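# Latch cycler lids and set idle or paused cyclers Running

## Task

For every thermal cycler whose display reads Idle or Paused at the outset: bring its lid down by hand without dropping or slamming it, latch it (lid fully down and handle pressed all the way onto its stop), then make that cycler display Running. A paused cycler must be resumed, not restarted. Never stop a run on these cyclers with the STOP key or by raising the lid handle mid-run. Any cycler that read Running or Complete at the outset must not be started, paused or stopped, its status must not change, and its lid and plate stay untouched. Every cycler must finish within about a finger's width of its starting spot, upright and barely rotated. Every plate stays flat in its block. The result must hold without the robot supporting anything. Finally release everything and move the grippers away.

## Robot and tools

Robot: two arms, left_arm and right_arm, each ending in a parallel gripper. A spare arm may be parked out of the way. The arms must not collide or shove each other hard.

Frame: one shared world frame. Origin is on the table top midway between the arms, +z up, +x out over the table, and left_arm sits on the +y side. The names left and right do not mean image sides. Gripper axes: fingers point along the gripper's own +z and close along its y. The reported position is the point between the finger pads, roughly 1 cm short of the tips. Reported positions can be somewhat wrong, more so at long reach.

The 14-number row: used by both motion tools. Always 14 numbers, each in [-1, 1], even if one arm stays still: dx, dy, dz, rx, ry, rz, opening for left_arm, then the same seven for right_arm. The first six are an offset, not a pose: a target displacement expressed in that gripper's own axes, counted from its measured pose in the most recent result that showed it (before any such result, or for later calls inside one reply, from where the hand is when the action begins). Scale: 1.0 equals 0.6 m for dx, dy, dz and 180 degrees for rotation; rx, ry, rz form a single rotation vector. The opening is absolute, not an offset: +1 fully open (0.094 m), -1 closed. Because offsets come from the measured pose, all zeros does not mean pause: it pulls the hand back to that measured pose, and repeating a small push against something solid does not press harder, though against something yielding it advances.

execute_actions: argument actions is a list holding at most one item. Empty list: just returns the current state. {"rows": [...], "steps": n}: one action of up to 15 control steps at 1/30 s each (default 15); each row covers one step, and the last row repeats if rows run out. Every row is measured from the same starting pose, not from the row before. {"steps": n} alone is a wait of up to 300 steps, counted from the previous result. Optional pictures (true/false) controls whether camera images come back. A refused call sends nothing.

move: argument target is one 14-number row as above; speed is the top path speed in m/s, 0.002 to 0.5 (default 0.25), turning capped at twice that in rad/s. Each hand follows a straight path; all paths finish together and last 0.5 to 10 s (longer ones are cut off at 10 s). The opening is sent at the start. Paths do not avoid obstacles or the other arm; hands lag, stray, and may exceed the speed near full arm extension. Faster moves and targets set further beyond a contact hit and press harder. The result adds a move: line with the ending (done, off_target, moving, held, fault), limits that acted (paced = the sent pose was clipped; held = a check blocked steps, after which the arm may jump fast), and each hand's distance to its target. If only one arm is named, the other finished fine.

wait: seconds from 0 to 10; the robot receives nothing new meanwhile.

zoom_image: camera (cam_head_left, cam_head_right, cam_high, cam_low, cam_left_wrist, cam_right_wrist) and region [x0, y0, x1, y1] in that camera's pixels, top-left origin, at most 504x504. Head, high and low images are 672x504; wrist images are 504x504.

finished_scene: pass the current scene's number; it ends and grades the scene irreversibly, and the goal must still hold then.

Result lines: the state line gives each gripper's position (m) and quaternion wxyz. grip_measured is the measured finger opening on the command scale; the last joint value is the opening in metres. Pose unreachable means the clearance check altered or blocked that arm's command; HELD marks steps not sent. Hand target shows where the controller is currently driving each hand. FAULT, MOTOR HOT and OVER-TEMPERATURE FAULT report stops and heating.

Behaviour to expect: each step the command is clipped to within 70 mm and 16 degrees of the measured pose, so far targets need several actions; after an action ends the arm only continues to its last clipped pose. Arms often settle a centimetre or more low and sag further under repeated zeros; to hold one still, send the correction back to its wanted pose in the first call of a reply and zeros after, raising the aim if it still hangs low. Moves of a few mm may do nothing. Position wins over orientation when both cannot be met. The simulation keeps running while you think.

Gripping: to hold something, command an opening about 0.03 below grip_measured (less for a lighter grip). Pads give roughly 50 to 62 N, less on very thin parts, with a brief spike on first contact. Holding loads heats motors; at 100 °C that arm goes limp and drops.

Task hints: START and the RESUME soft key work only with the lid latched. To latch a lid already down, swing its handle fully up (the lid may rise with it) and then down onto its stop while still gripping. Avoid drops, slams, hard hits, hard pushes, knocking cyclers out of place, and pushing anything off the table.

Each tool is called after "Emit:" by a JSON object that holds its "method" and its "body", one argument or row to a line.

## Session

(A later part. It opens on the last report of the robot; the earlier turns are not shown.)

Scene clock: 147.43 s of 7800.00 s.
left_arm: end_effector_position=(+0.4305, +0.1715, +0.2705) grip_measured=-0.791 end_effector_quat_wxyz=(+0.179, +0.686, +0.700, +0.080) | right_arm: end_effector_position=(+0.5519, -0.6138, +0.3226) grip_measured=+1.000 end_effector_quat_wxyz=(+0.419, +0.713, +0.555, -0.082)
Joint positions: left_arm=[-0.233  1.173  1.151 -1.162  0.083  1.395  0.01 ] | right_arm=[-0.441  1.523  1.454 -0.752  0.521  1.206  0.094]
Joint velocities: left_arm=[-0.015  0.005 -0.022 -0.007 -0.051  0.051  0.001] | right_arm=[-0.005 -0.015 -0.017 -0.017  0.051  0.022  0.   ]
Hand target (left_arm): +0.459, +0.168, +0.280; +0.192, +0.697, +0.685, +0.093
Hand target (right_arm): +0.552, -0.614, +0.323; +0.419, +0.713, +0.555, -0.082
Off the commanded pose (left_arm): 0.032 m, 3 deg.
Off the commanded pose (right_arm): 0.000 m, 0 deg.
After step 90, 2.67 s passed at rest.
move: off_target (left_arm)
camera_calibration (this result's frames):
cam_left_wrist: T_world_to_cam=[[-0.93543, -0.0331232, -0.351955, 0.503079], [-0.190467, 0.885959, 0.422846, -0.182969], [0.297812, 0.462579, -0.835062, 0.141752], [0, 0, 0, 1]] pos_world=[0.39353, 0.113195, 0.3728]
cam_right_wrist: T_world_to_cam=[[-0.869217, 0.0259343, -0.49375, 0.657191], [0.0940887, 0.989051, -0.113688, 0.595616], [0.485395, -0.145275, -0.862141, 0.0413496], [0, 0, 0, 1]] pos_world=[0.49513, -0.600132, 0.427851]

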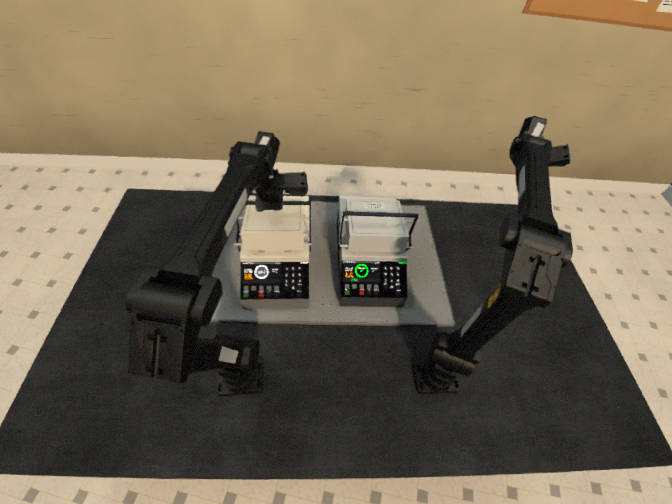

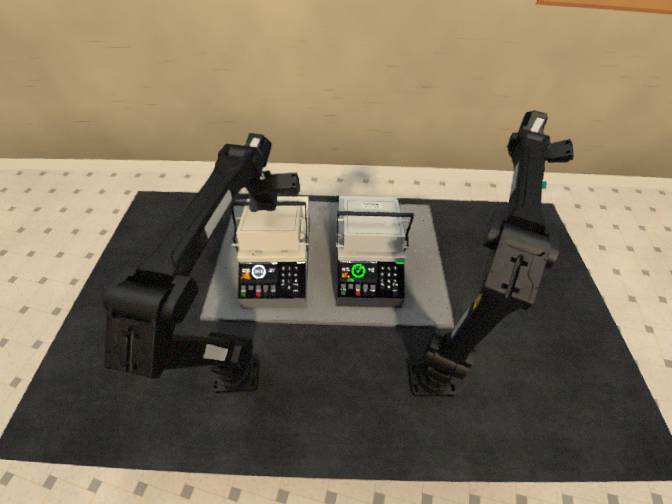

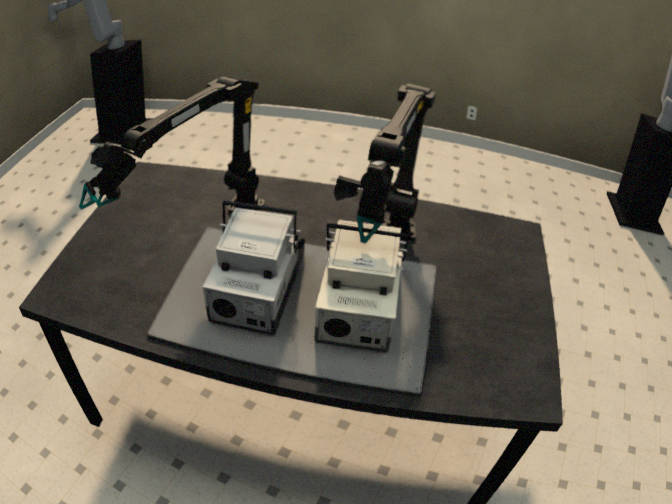

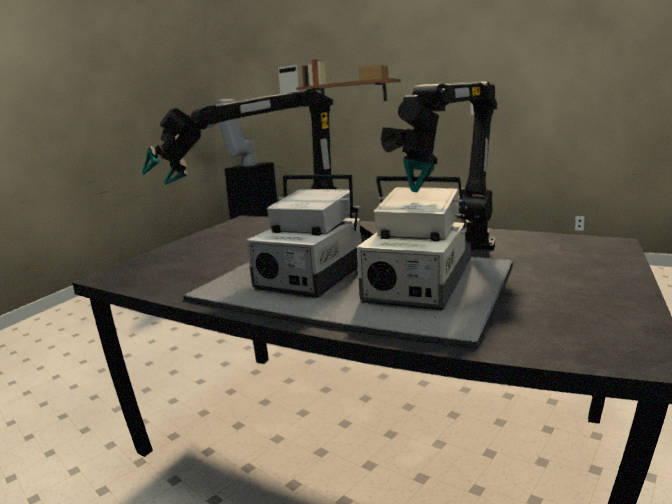

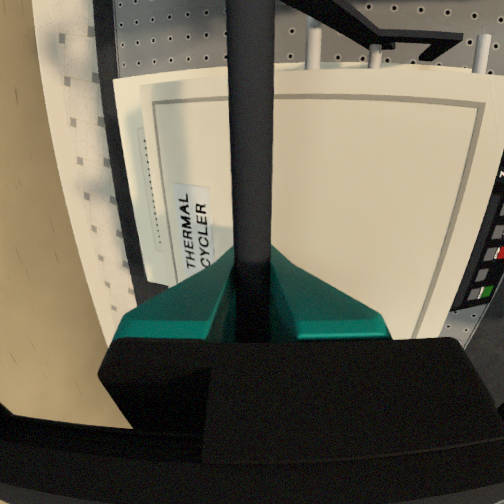

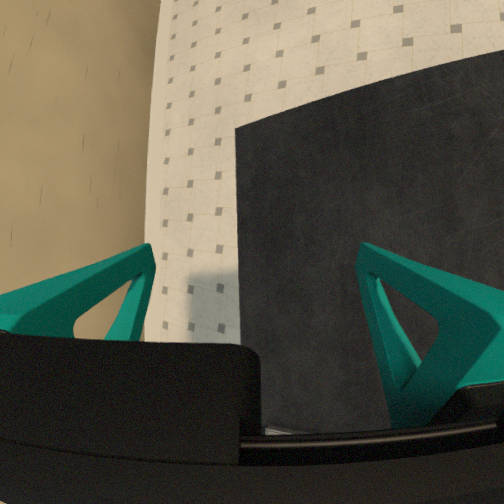

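Emit:
{"method": "move", "body": {
  "target": [0,0,0.05,0,0,0,-0.8,0,0,0,0,0,0,1],
  "speed": 0.015
}}

Emit:
{"method": "move", "body": {
  "target": [0,-0.13,0.0,0,0,0,-0.8,0,0,0,0,0,0,1],
  "speed": 0.03
}}

Emit:
{"method": "move", "body": {
  "target": [0,-0.1,0.03,-0.05,0,0,-0.8,0,0,0,0,0,0,1],
  "speed": 0.03
}}

Emit:
{"method": "move", "body": {
  "target": [0,-0.1,0.05,-0.03,0,0,-0.8,0,0,0,0,0,0,1],
  "speed": 0.03
}}

Scene clock: 156.03 s of 7800.00 s.
left_arm: end_effector_position=(+0.4241, +0.1715, +0.2643) grip_measured=-0.791 end_effector_quat_wxyz=(+0.181, +0.685, +0.702, +0.077) | right_arm: end_effector_position=(+0.5519, -0.6138, +0.3226) grip_measured=+1.000 end_effector_quat_wxyz=(+0.419, +0.713, +0.555, -0.082)
Joint positions: left_arm=[-0.233  1.157  1.123 -1.151  0.089  1.389  0.01 ] | right_arm=[-0.441  1.523  1.454 -0.752  0.521  1.206  0.094]
Joint velocities: left_arm=[-0.005 -0.015  0.007 -0.017 -0.007  0.037 -0.001] | right_arm=[ 0.015 -0.005  0.007  0.002 -0.066 -0.022  0.   ]
Hand target (left_arm): +0.440, +0.168, +0.243; +0.179, +0.686, +0.701, +0.079
Hand target (right_arm): +0.552, -0.614, +0.323; +0.419, +0.713, +0.555, -0.082
Off the commanded pose (left_arm): 0.028 m, 0 deg.
Off the commanded pose (right_arm): 0.000 m, 0 deg.
After step 90, 3.37 s passed at rest.
move: off_target (left_arm)
camera_calibration (this result's frames):
cam_left_wrist: T_world_to_cam=[[-0.936376, -0.0381571, -0.348919, 0.495312], [-0.191676, 0.888352, 0.417242, -0.179904], [0.294042, 0.457575, -0.839145, 0.142046], [0, 0, 0, 1]] pos_world=[0.387547, 0.113721, 0.367085]
cam_right_wrist: T_world_to_cam=[[-0.869217, 0.0259343, -0.49375, 0.657191], [0.0940887, 0.989051, -0.113688, 0.595616], [0.485395, -0.145275, -0.862141, 0.0413496], [0, 0, 0, 1]] pos_world=[0.49513, -0.600132, 0.427851]

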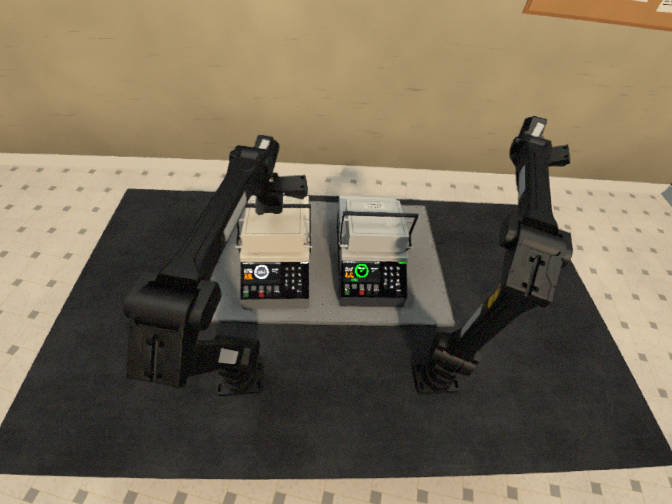

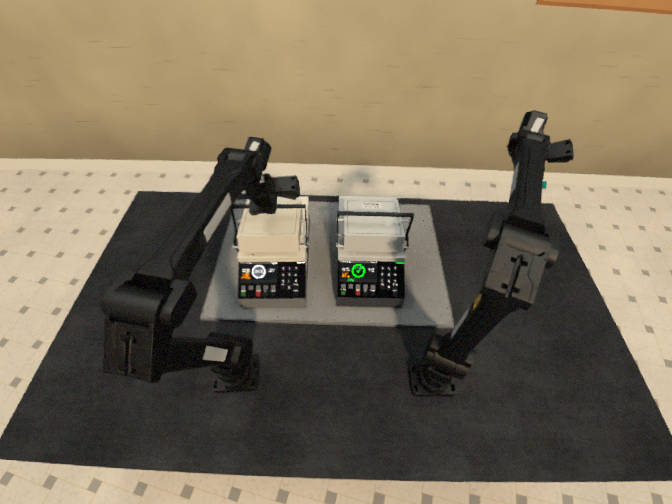

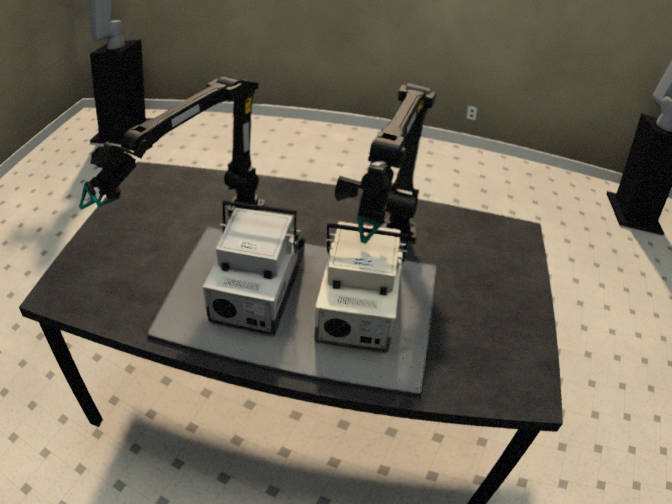

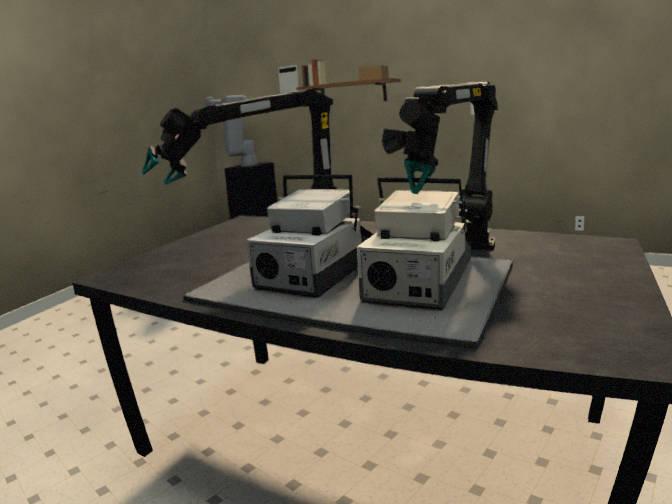

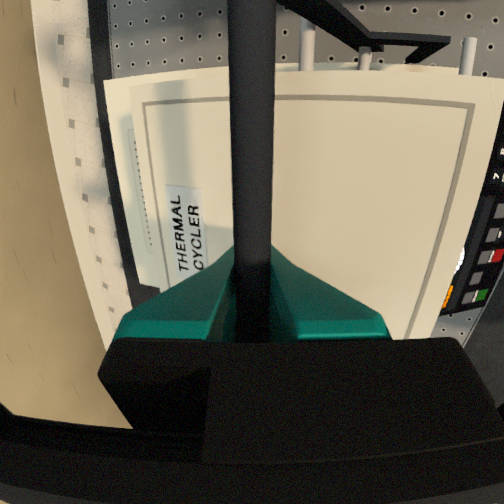

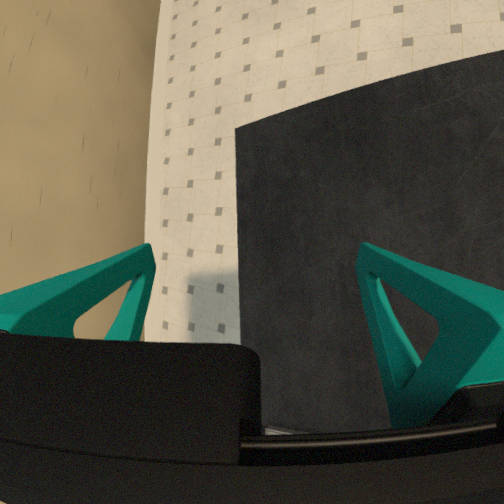

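Scene clock: 158.90 s of 7800.00 s.
left_arm: end_effector_position=(+0.3579, +0.1673, +0.2529) grip_measured=-0.793 end_effector_quat_wxyz=(+0.200, +0.683, +0.697, +0.087) | right_arm: end_effector_position=(+0.5519, -0.6138, +0.3226) grip_measured=+1.000 end_effector_quat_wxyz=(+0.419, +0.713, +0.555, -0.082)
Joint positions: left_arm=[-0.278  0.949  0.943 -1.13   0.077  1.35   0.01 ] | right_arm=[-0.441  1.523  1.454 -0.752  0.521  1.206  0.094]
Joint velocities: left_arm=[-0.015 -0.015 -0.002  0.002  0.037 -0.022  0.   ] | right_arm=[-0.005 -0.024  0.012 -0.002 -0.066 -0.022  0.   ]
Hand target (left_arm): +0.351, +0.167, +0.237; +0.181, +0.685, +0.702, +0.076
Hand target (right_arm): +0.552, -0.614, +0.323; +0.419, +0.713, +0.555, -0.082
Off the commanded pose (left_arm): 0.018 m, 3 deg.
Off the commanded pose (right_arm): 0.000 m, 0 deg.
move: off_target (left_arm)
camera_calibration (this result's frames):
cam_left_wrist: T_world_to_cam=[[-0.9202, -0.03893, -0.389507, 0.433821], [-0.206241, 0.89395, 0.397893, -0.17501], [0.33271, 0.446474, -0.830642, 0.139727], [0, 0, 0, 1]] pos_world=[0.316619, 0.110954, 0.354674]
cam_right_wrist: T_world_to_cam=[[-0.869217, 0.0259343, -0.49375, 0.657191], [0.0940887, 0.989051, -0.113688, 0.595616], [0.485395, -0.145275, -0.862141, 0.0413496], [0, 0, 0, 1]] pos_world=[0.49513, -0.600132, 0.427851]

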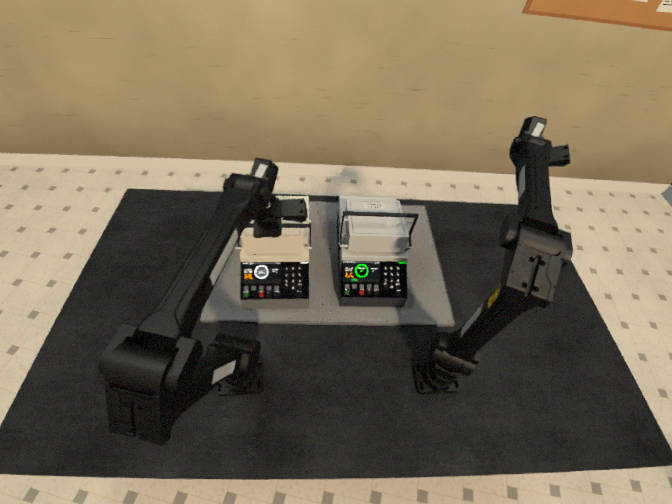

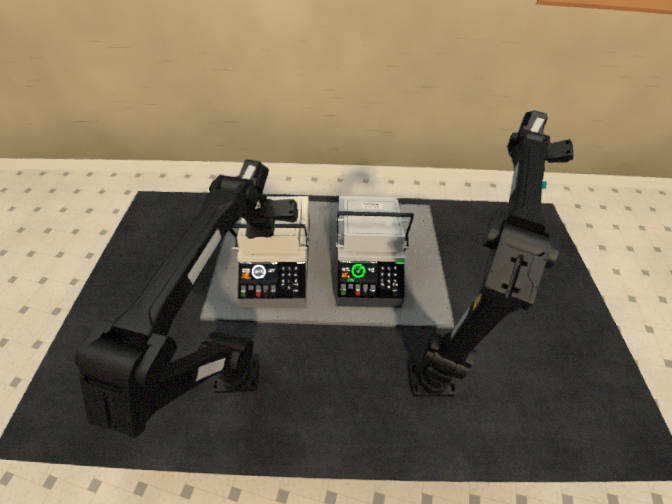

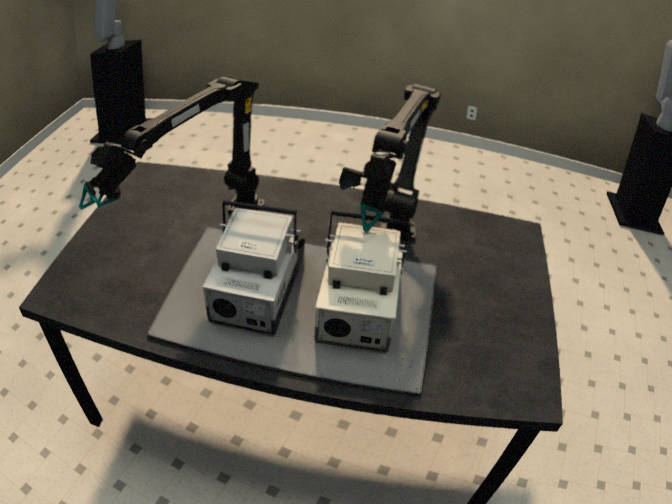

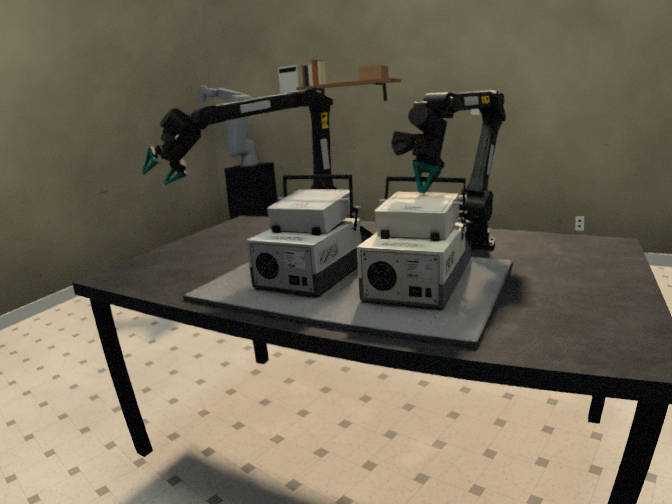

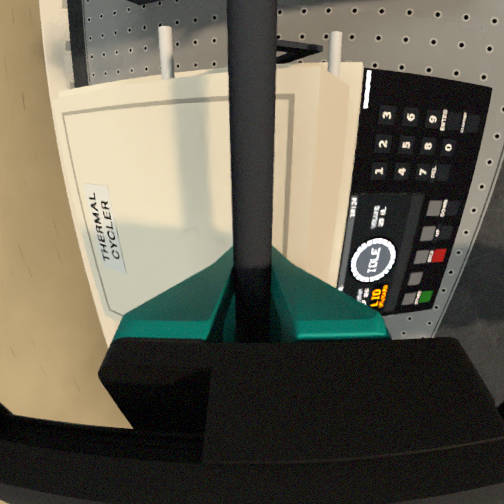

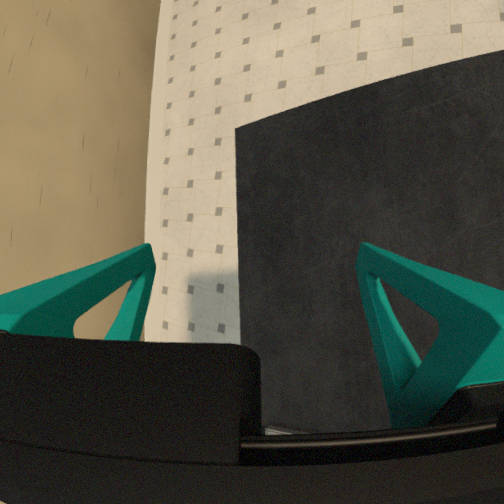

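Scene clock: 161.73 s of 7800.00 s.
left_arm: end_effector_position=(+0.3502, +0.1669, +0.2473) grip_measured=-0.794 end_effector_quat_wxyz=(+0.287, +0.661, +0.667, +0.191) | right_arm: end_effector_position=(+0.5519, -0.6138, +0.3226) grip_measured=+1.000 end_effector_quat_wxyz=(+0.419, +0.713, +0.555, -0.082)
Joint positions: left_arm=[-0.339  0.759  0.744 -0.853 -0.033  1.328  0.01 ] | right_arm=[-0.441  1.523  1.454 -0.752  0.521  1.206  0.094]
Joint velocities: left_arm=[ 0.005 -0.005 -0.012  0.007 -0.037 -0.022 -0.001] | right_arm=[-0.005 -0.015  0.007  0.002 -0.037 -0.037  0.   ]
Hand target (left_arm): +0.315, +0.163, +0.214; +0.252, +0.666, +0.688, +0.143
Hand target (right_arm): +0.552, -0.614, +0.323; +0.419, +0.713, +0.555, -0.082
Off the commanded pose (left_arm): 0.053 m, 7 deg.
Off the commanded pose (right_arm): 0.000 m, 0 deg.
move: off_target (left_arm)
camera_calibration (this result's frames):
cam_left_wrist: T_world_to_cam=[[-0.776393, -0.0412544, -0.628897, 0.433772], [-0.324711, 0.881409, 0.343047, -0.116874], [0.540163, 0.470549, -0.697716, 0.0282857], [0, 0, 0, 1]] pos_world=[0.283549, 0.107599, 0.332627]
cam_right_wrist: T_world_to_cam=[[-0.869217, 0.0259343, -0.49375, 0.657191], [0.0940887, 0.989051, -0.113688, 0.595616], [0.485395, -0.145275, -0.862141, 0.0413496], [0, 0, 0, 1]] pos_world=[0.49513, -0.600132, 0.427851]

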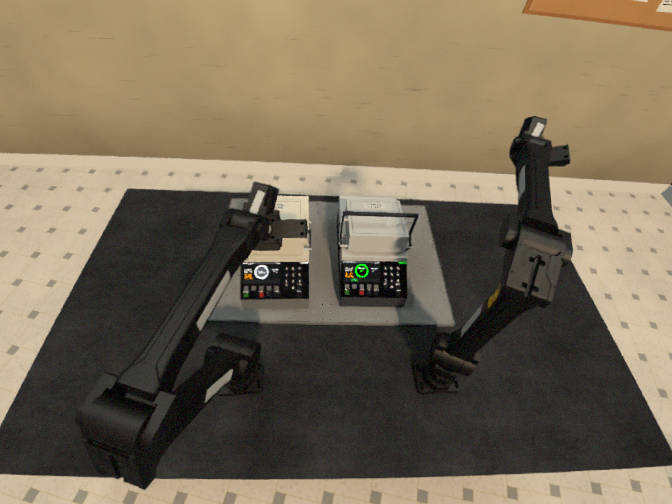

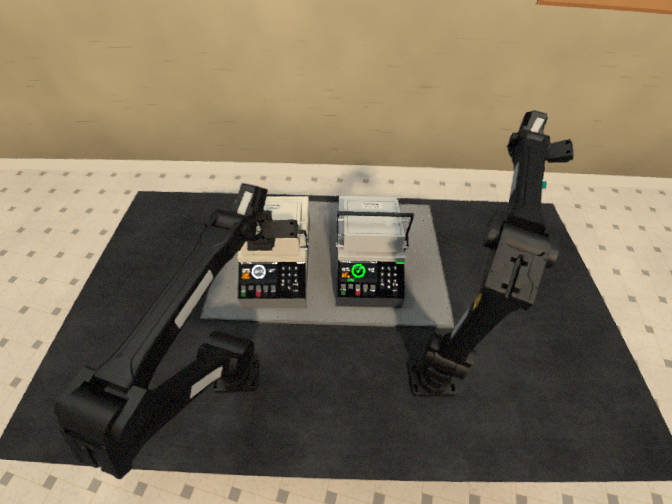

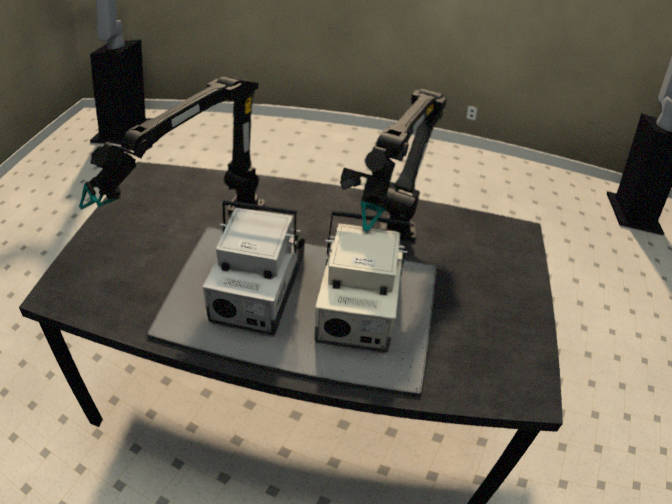

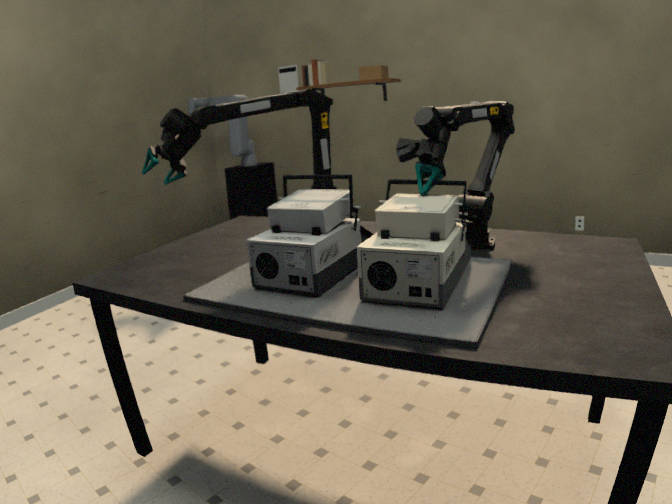

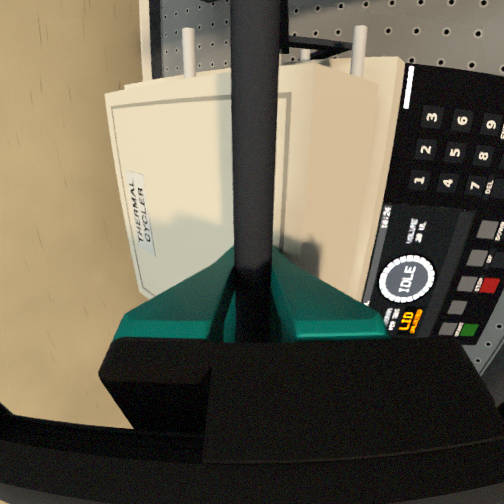

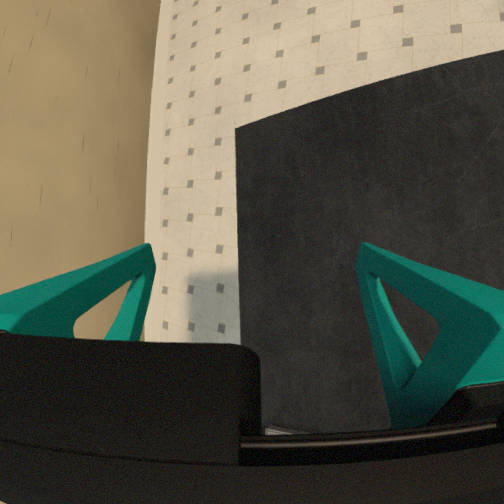

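Scene clock: 164.20 s of 7800.00 s.
left_arm: end_effector_position=(+0.3468, +0.1668, +0.2436) grip_measured=-0.794 end_effector_quat_wxyz=(+0.359, +0.632, +0.630, +0.274) | right_arm: end_effector_position=(+0.5519, -0.6138, +0.3226) grip_measured=+1.000 end_effector_quat_wxyz=(+0.419, +0.713, +0.555, -0.082)
Joint positions: left_arm=[-0.394  0.62   0.578 -0.598 -0.134  1.339  0.01 ] | right_arm=[-0.441  1.523  1.454 -0.752  0.521  1.206  0.094]
Joint velocities: left_arm=[-0.005 -0.005 -0.007 -0.002 -0.051 -0.037  0.   ] | right_arm=[-0.005  0.005  0.007 -0.022  0.081 -0.081  0.   ]
Hand target (left_arm): +0.324, +0.162, +0.189; +0.317, +0.647, +0.657, +0.224
Hand target (right_arm): +0.552, -0.614, +0.323; +0.419, +0.713, +0.555, -0.082
Off the commanded pose (left_arm): 0.062 m, 8 deg.
Off the commanded pose (right_arm): 0.000 m, 0 deg.
move: off_target (left_arm)
camera_calibration (this result's frames):
cam_left_wrist: T_world_to_cam=[[-0.605221, -0.0397265, -0.795066, 0.409703], [-0.407827, 0.873205, 0.266815, -0.0678129], [0.683656, 0.485731, -0.544683, -0.0619978], [0, 0, 0, 1]] pos_world=[0.26269, 0.105605, 0.310066]
cam_right_wrist: T_world_to_cam=[[-0.869217, 0.0259343, -0.49375, 0.657191], [0.0940887, 0.989051, -0.113688, 0.595616], [0.485395, -0.145275, -0.862141, 0.0413496], [0, 0, 0, 1]] pos_world=[0.49513, -0.600132, 0.427851]

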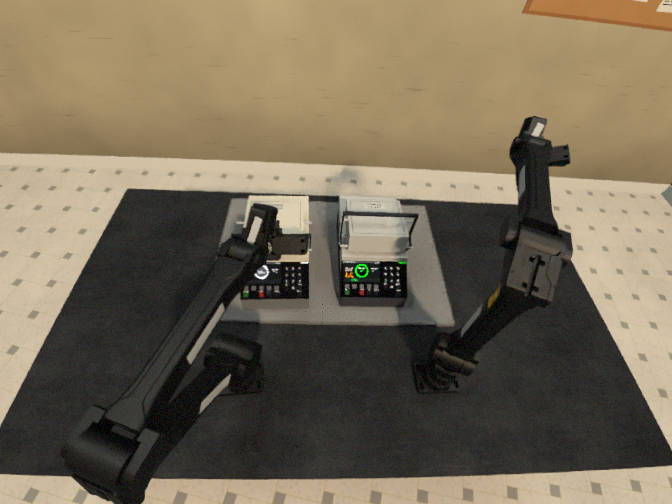

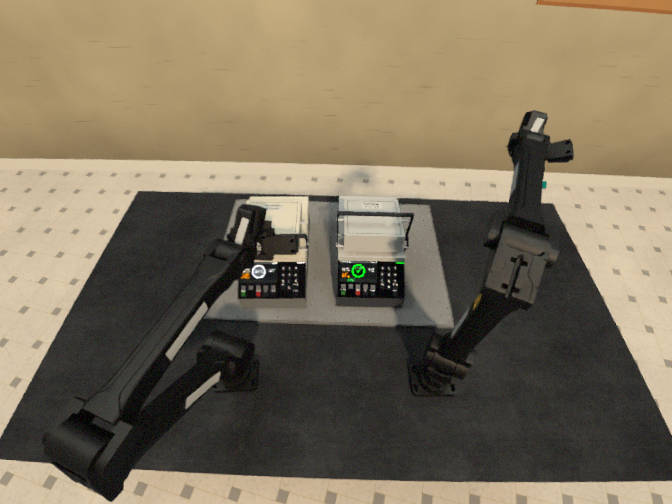

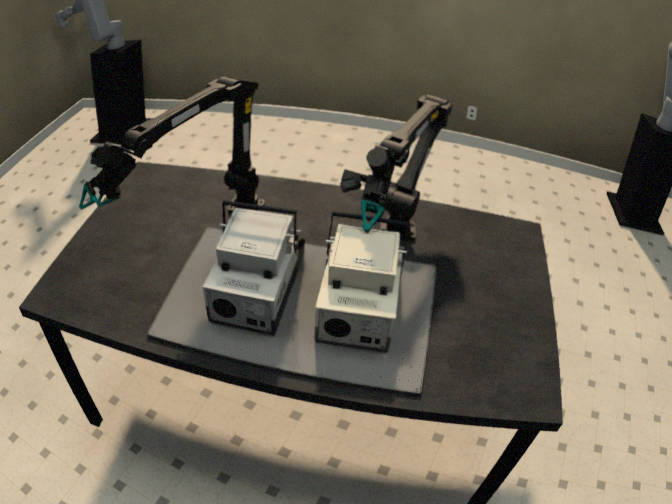

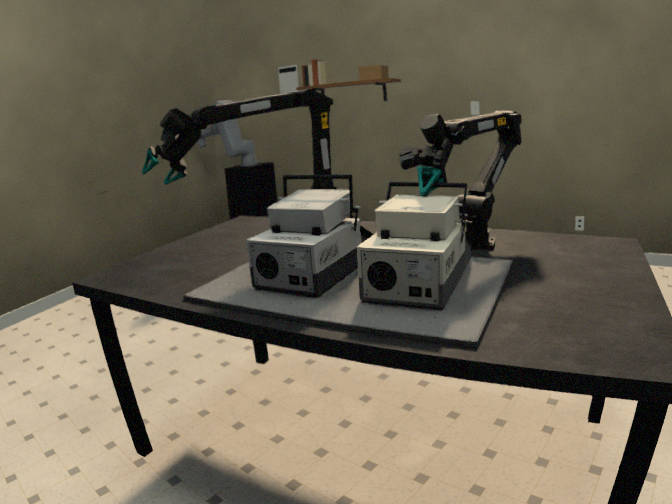

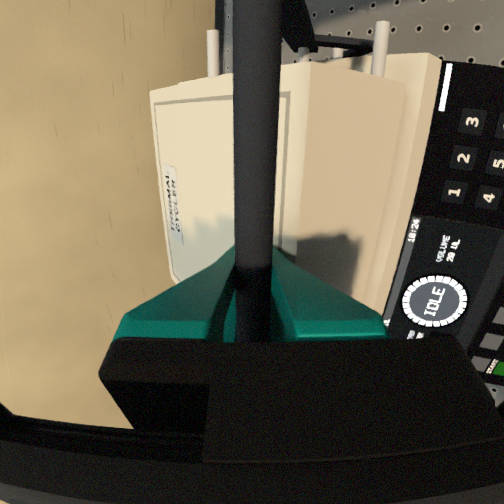

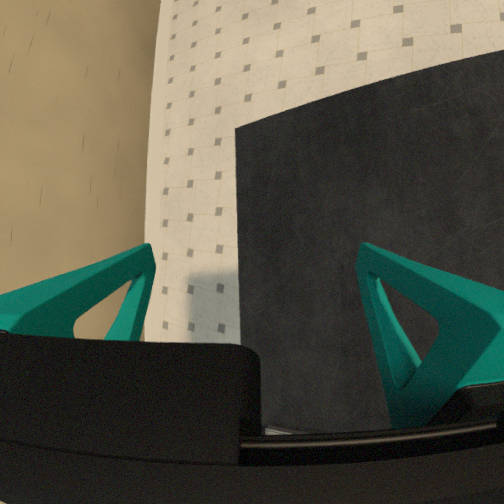

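Emit:
{"method": "move", "body": {
  "target": [0,-0.14,-0.035,0.05,0,0,-0.82,0,0,0,0,0,0,1],
  "speed": 0.04
}}

Emit:
{"method": "zoom_image", "body": {
  "camera": "cam_low",
  "region": [370, 150, 500, 280]
}}

Scene clock: 175.07 s of 7800.00 s.
left_arm: end_effector_position=(+0.3437, +0.1674, +0.2428) grip_measured=-0.806 end_effector_quat_wxyz=(+0.357, +0.631, +0.627, +0.285) | right_arm: end_effector_position=(+0.5519, -0.6138, +0.3226) grip_measured=+1.000 end_effector_quat_wxyz=(+0.419, +0.713, +0.555, -0.082)
Joint positions: left_arm=[-0.413  0.605  0.566 -0.593 -0.167  1.342  0.009] | right_arm=[-0.441  1.523  1.454 -0.752  0.521  1.206  0.094]
Joint velocities: left_arm=[-0.005 -0.005  0.002 -0.002 -0.051 -0.037  0.   ] | right_arm=[-0.005  0.005 -0.007 -0.007 -0.022 -0.022  0.   ]
Hand target (left_arm): +0.297, +0.166, +0.189; +0.308, +0.657, +0.650, +0.227
Hand target (right_arm): +0.552, -0.614, +0.323; +0.419, +0.713, +0.555, -0.082
Off the commanded pose (left_arm): 0.084 m, 10 deg.
Off the commanded pose (right_arm): 0.000 m, 0 deg.
After step 90, 5.47 s passed at rest.
move: off_target (left_arm); limits=paced
camera_calibration (this result's frames):
cam_left_wrist: T_world_to_cam=[[-0.594175, -0.0293253, -0.803801, 0.403748], [-0.41762, 0.865325, 0.277138, -0.067188], [0.687422, 0.500352, -0.526401, -0.0688134], [0, 0, 0, 1]] pos_world=[0.259142, 0.10441, 0.30693]
cam_right_wrist: T_world_to_cam=[[-0.869217, 0.0259343, -0.49375, 0.657191], [0.0940887, 0.989051, -0.113688, 0.595616], [0.485395, -0.145275, -0.862141, 0.0413496], [0, 0, 0, 1]] pos_world=[0.49513, -0.600132, 0.427851]

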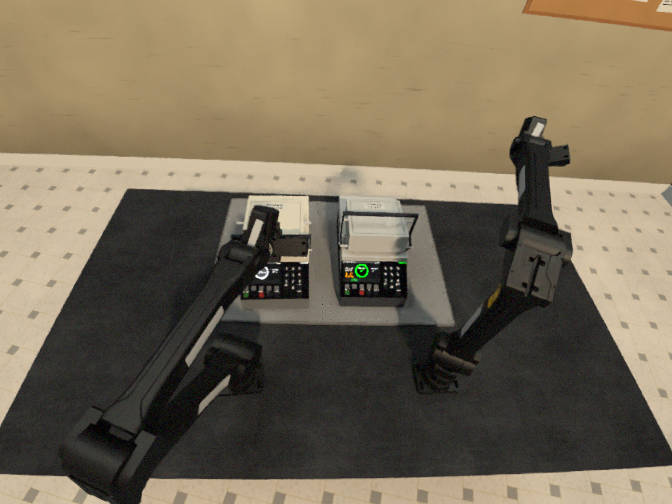

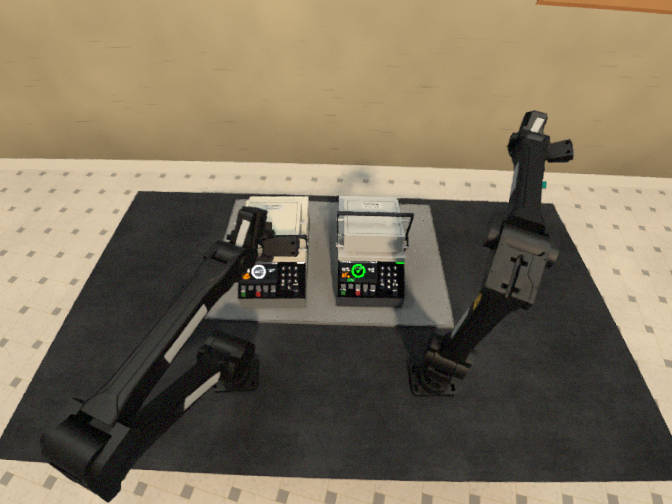

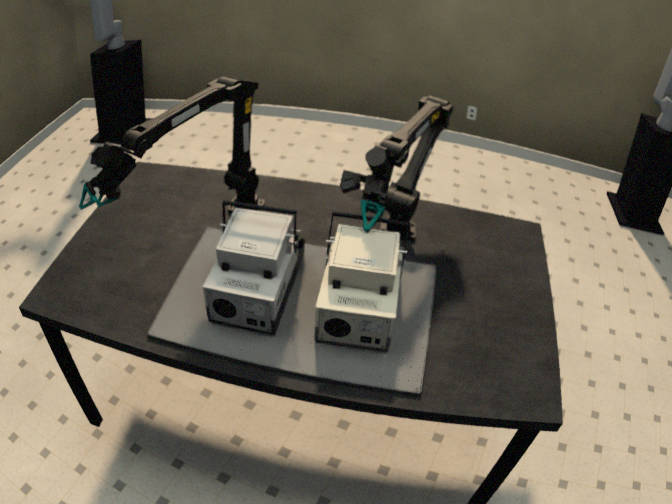

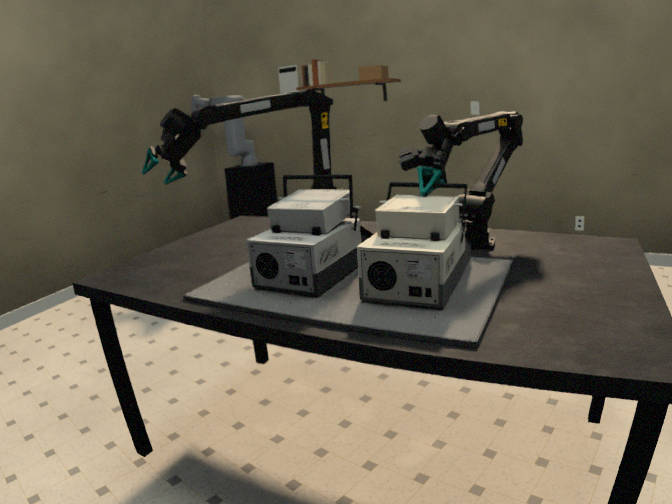

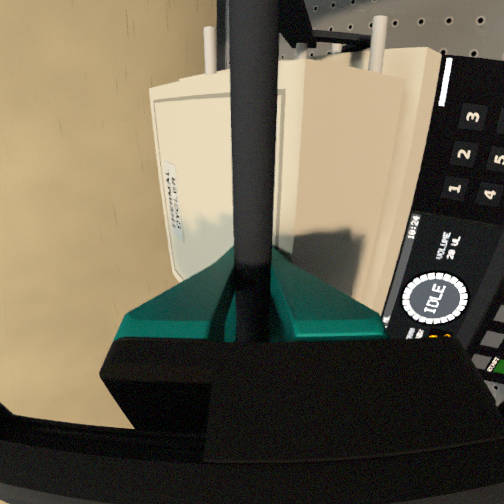

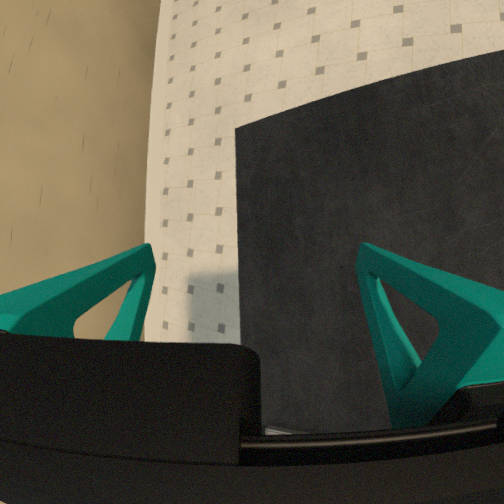

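Region (370, 150, 500, 280) of cam_low's 672x504 image, scaled by 3.877, with more detail than that image has.

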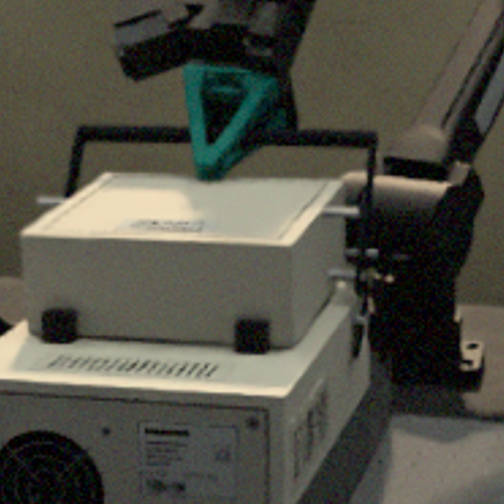

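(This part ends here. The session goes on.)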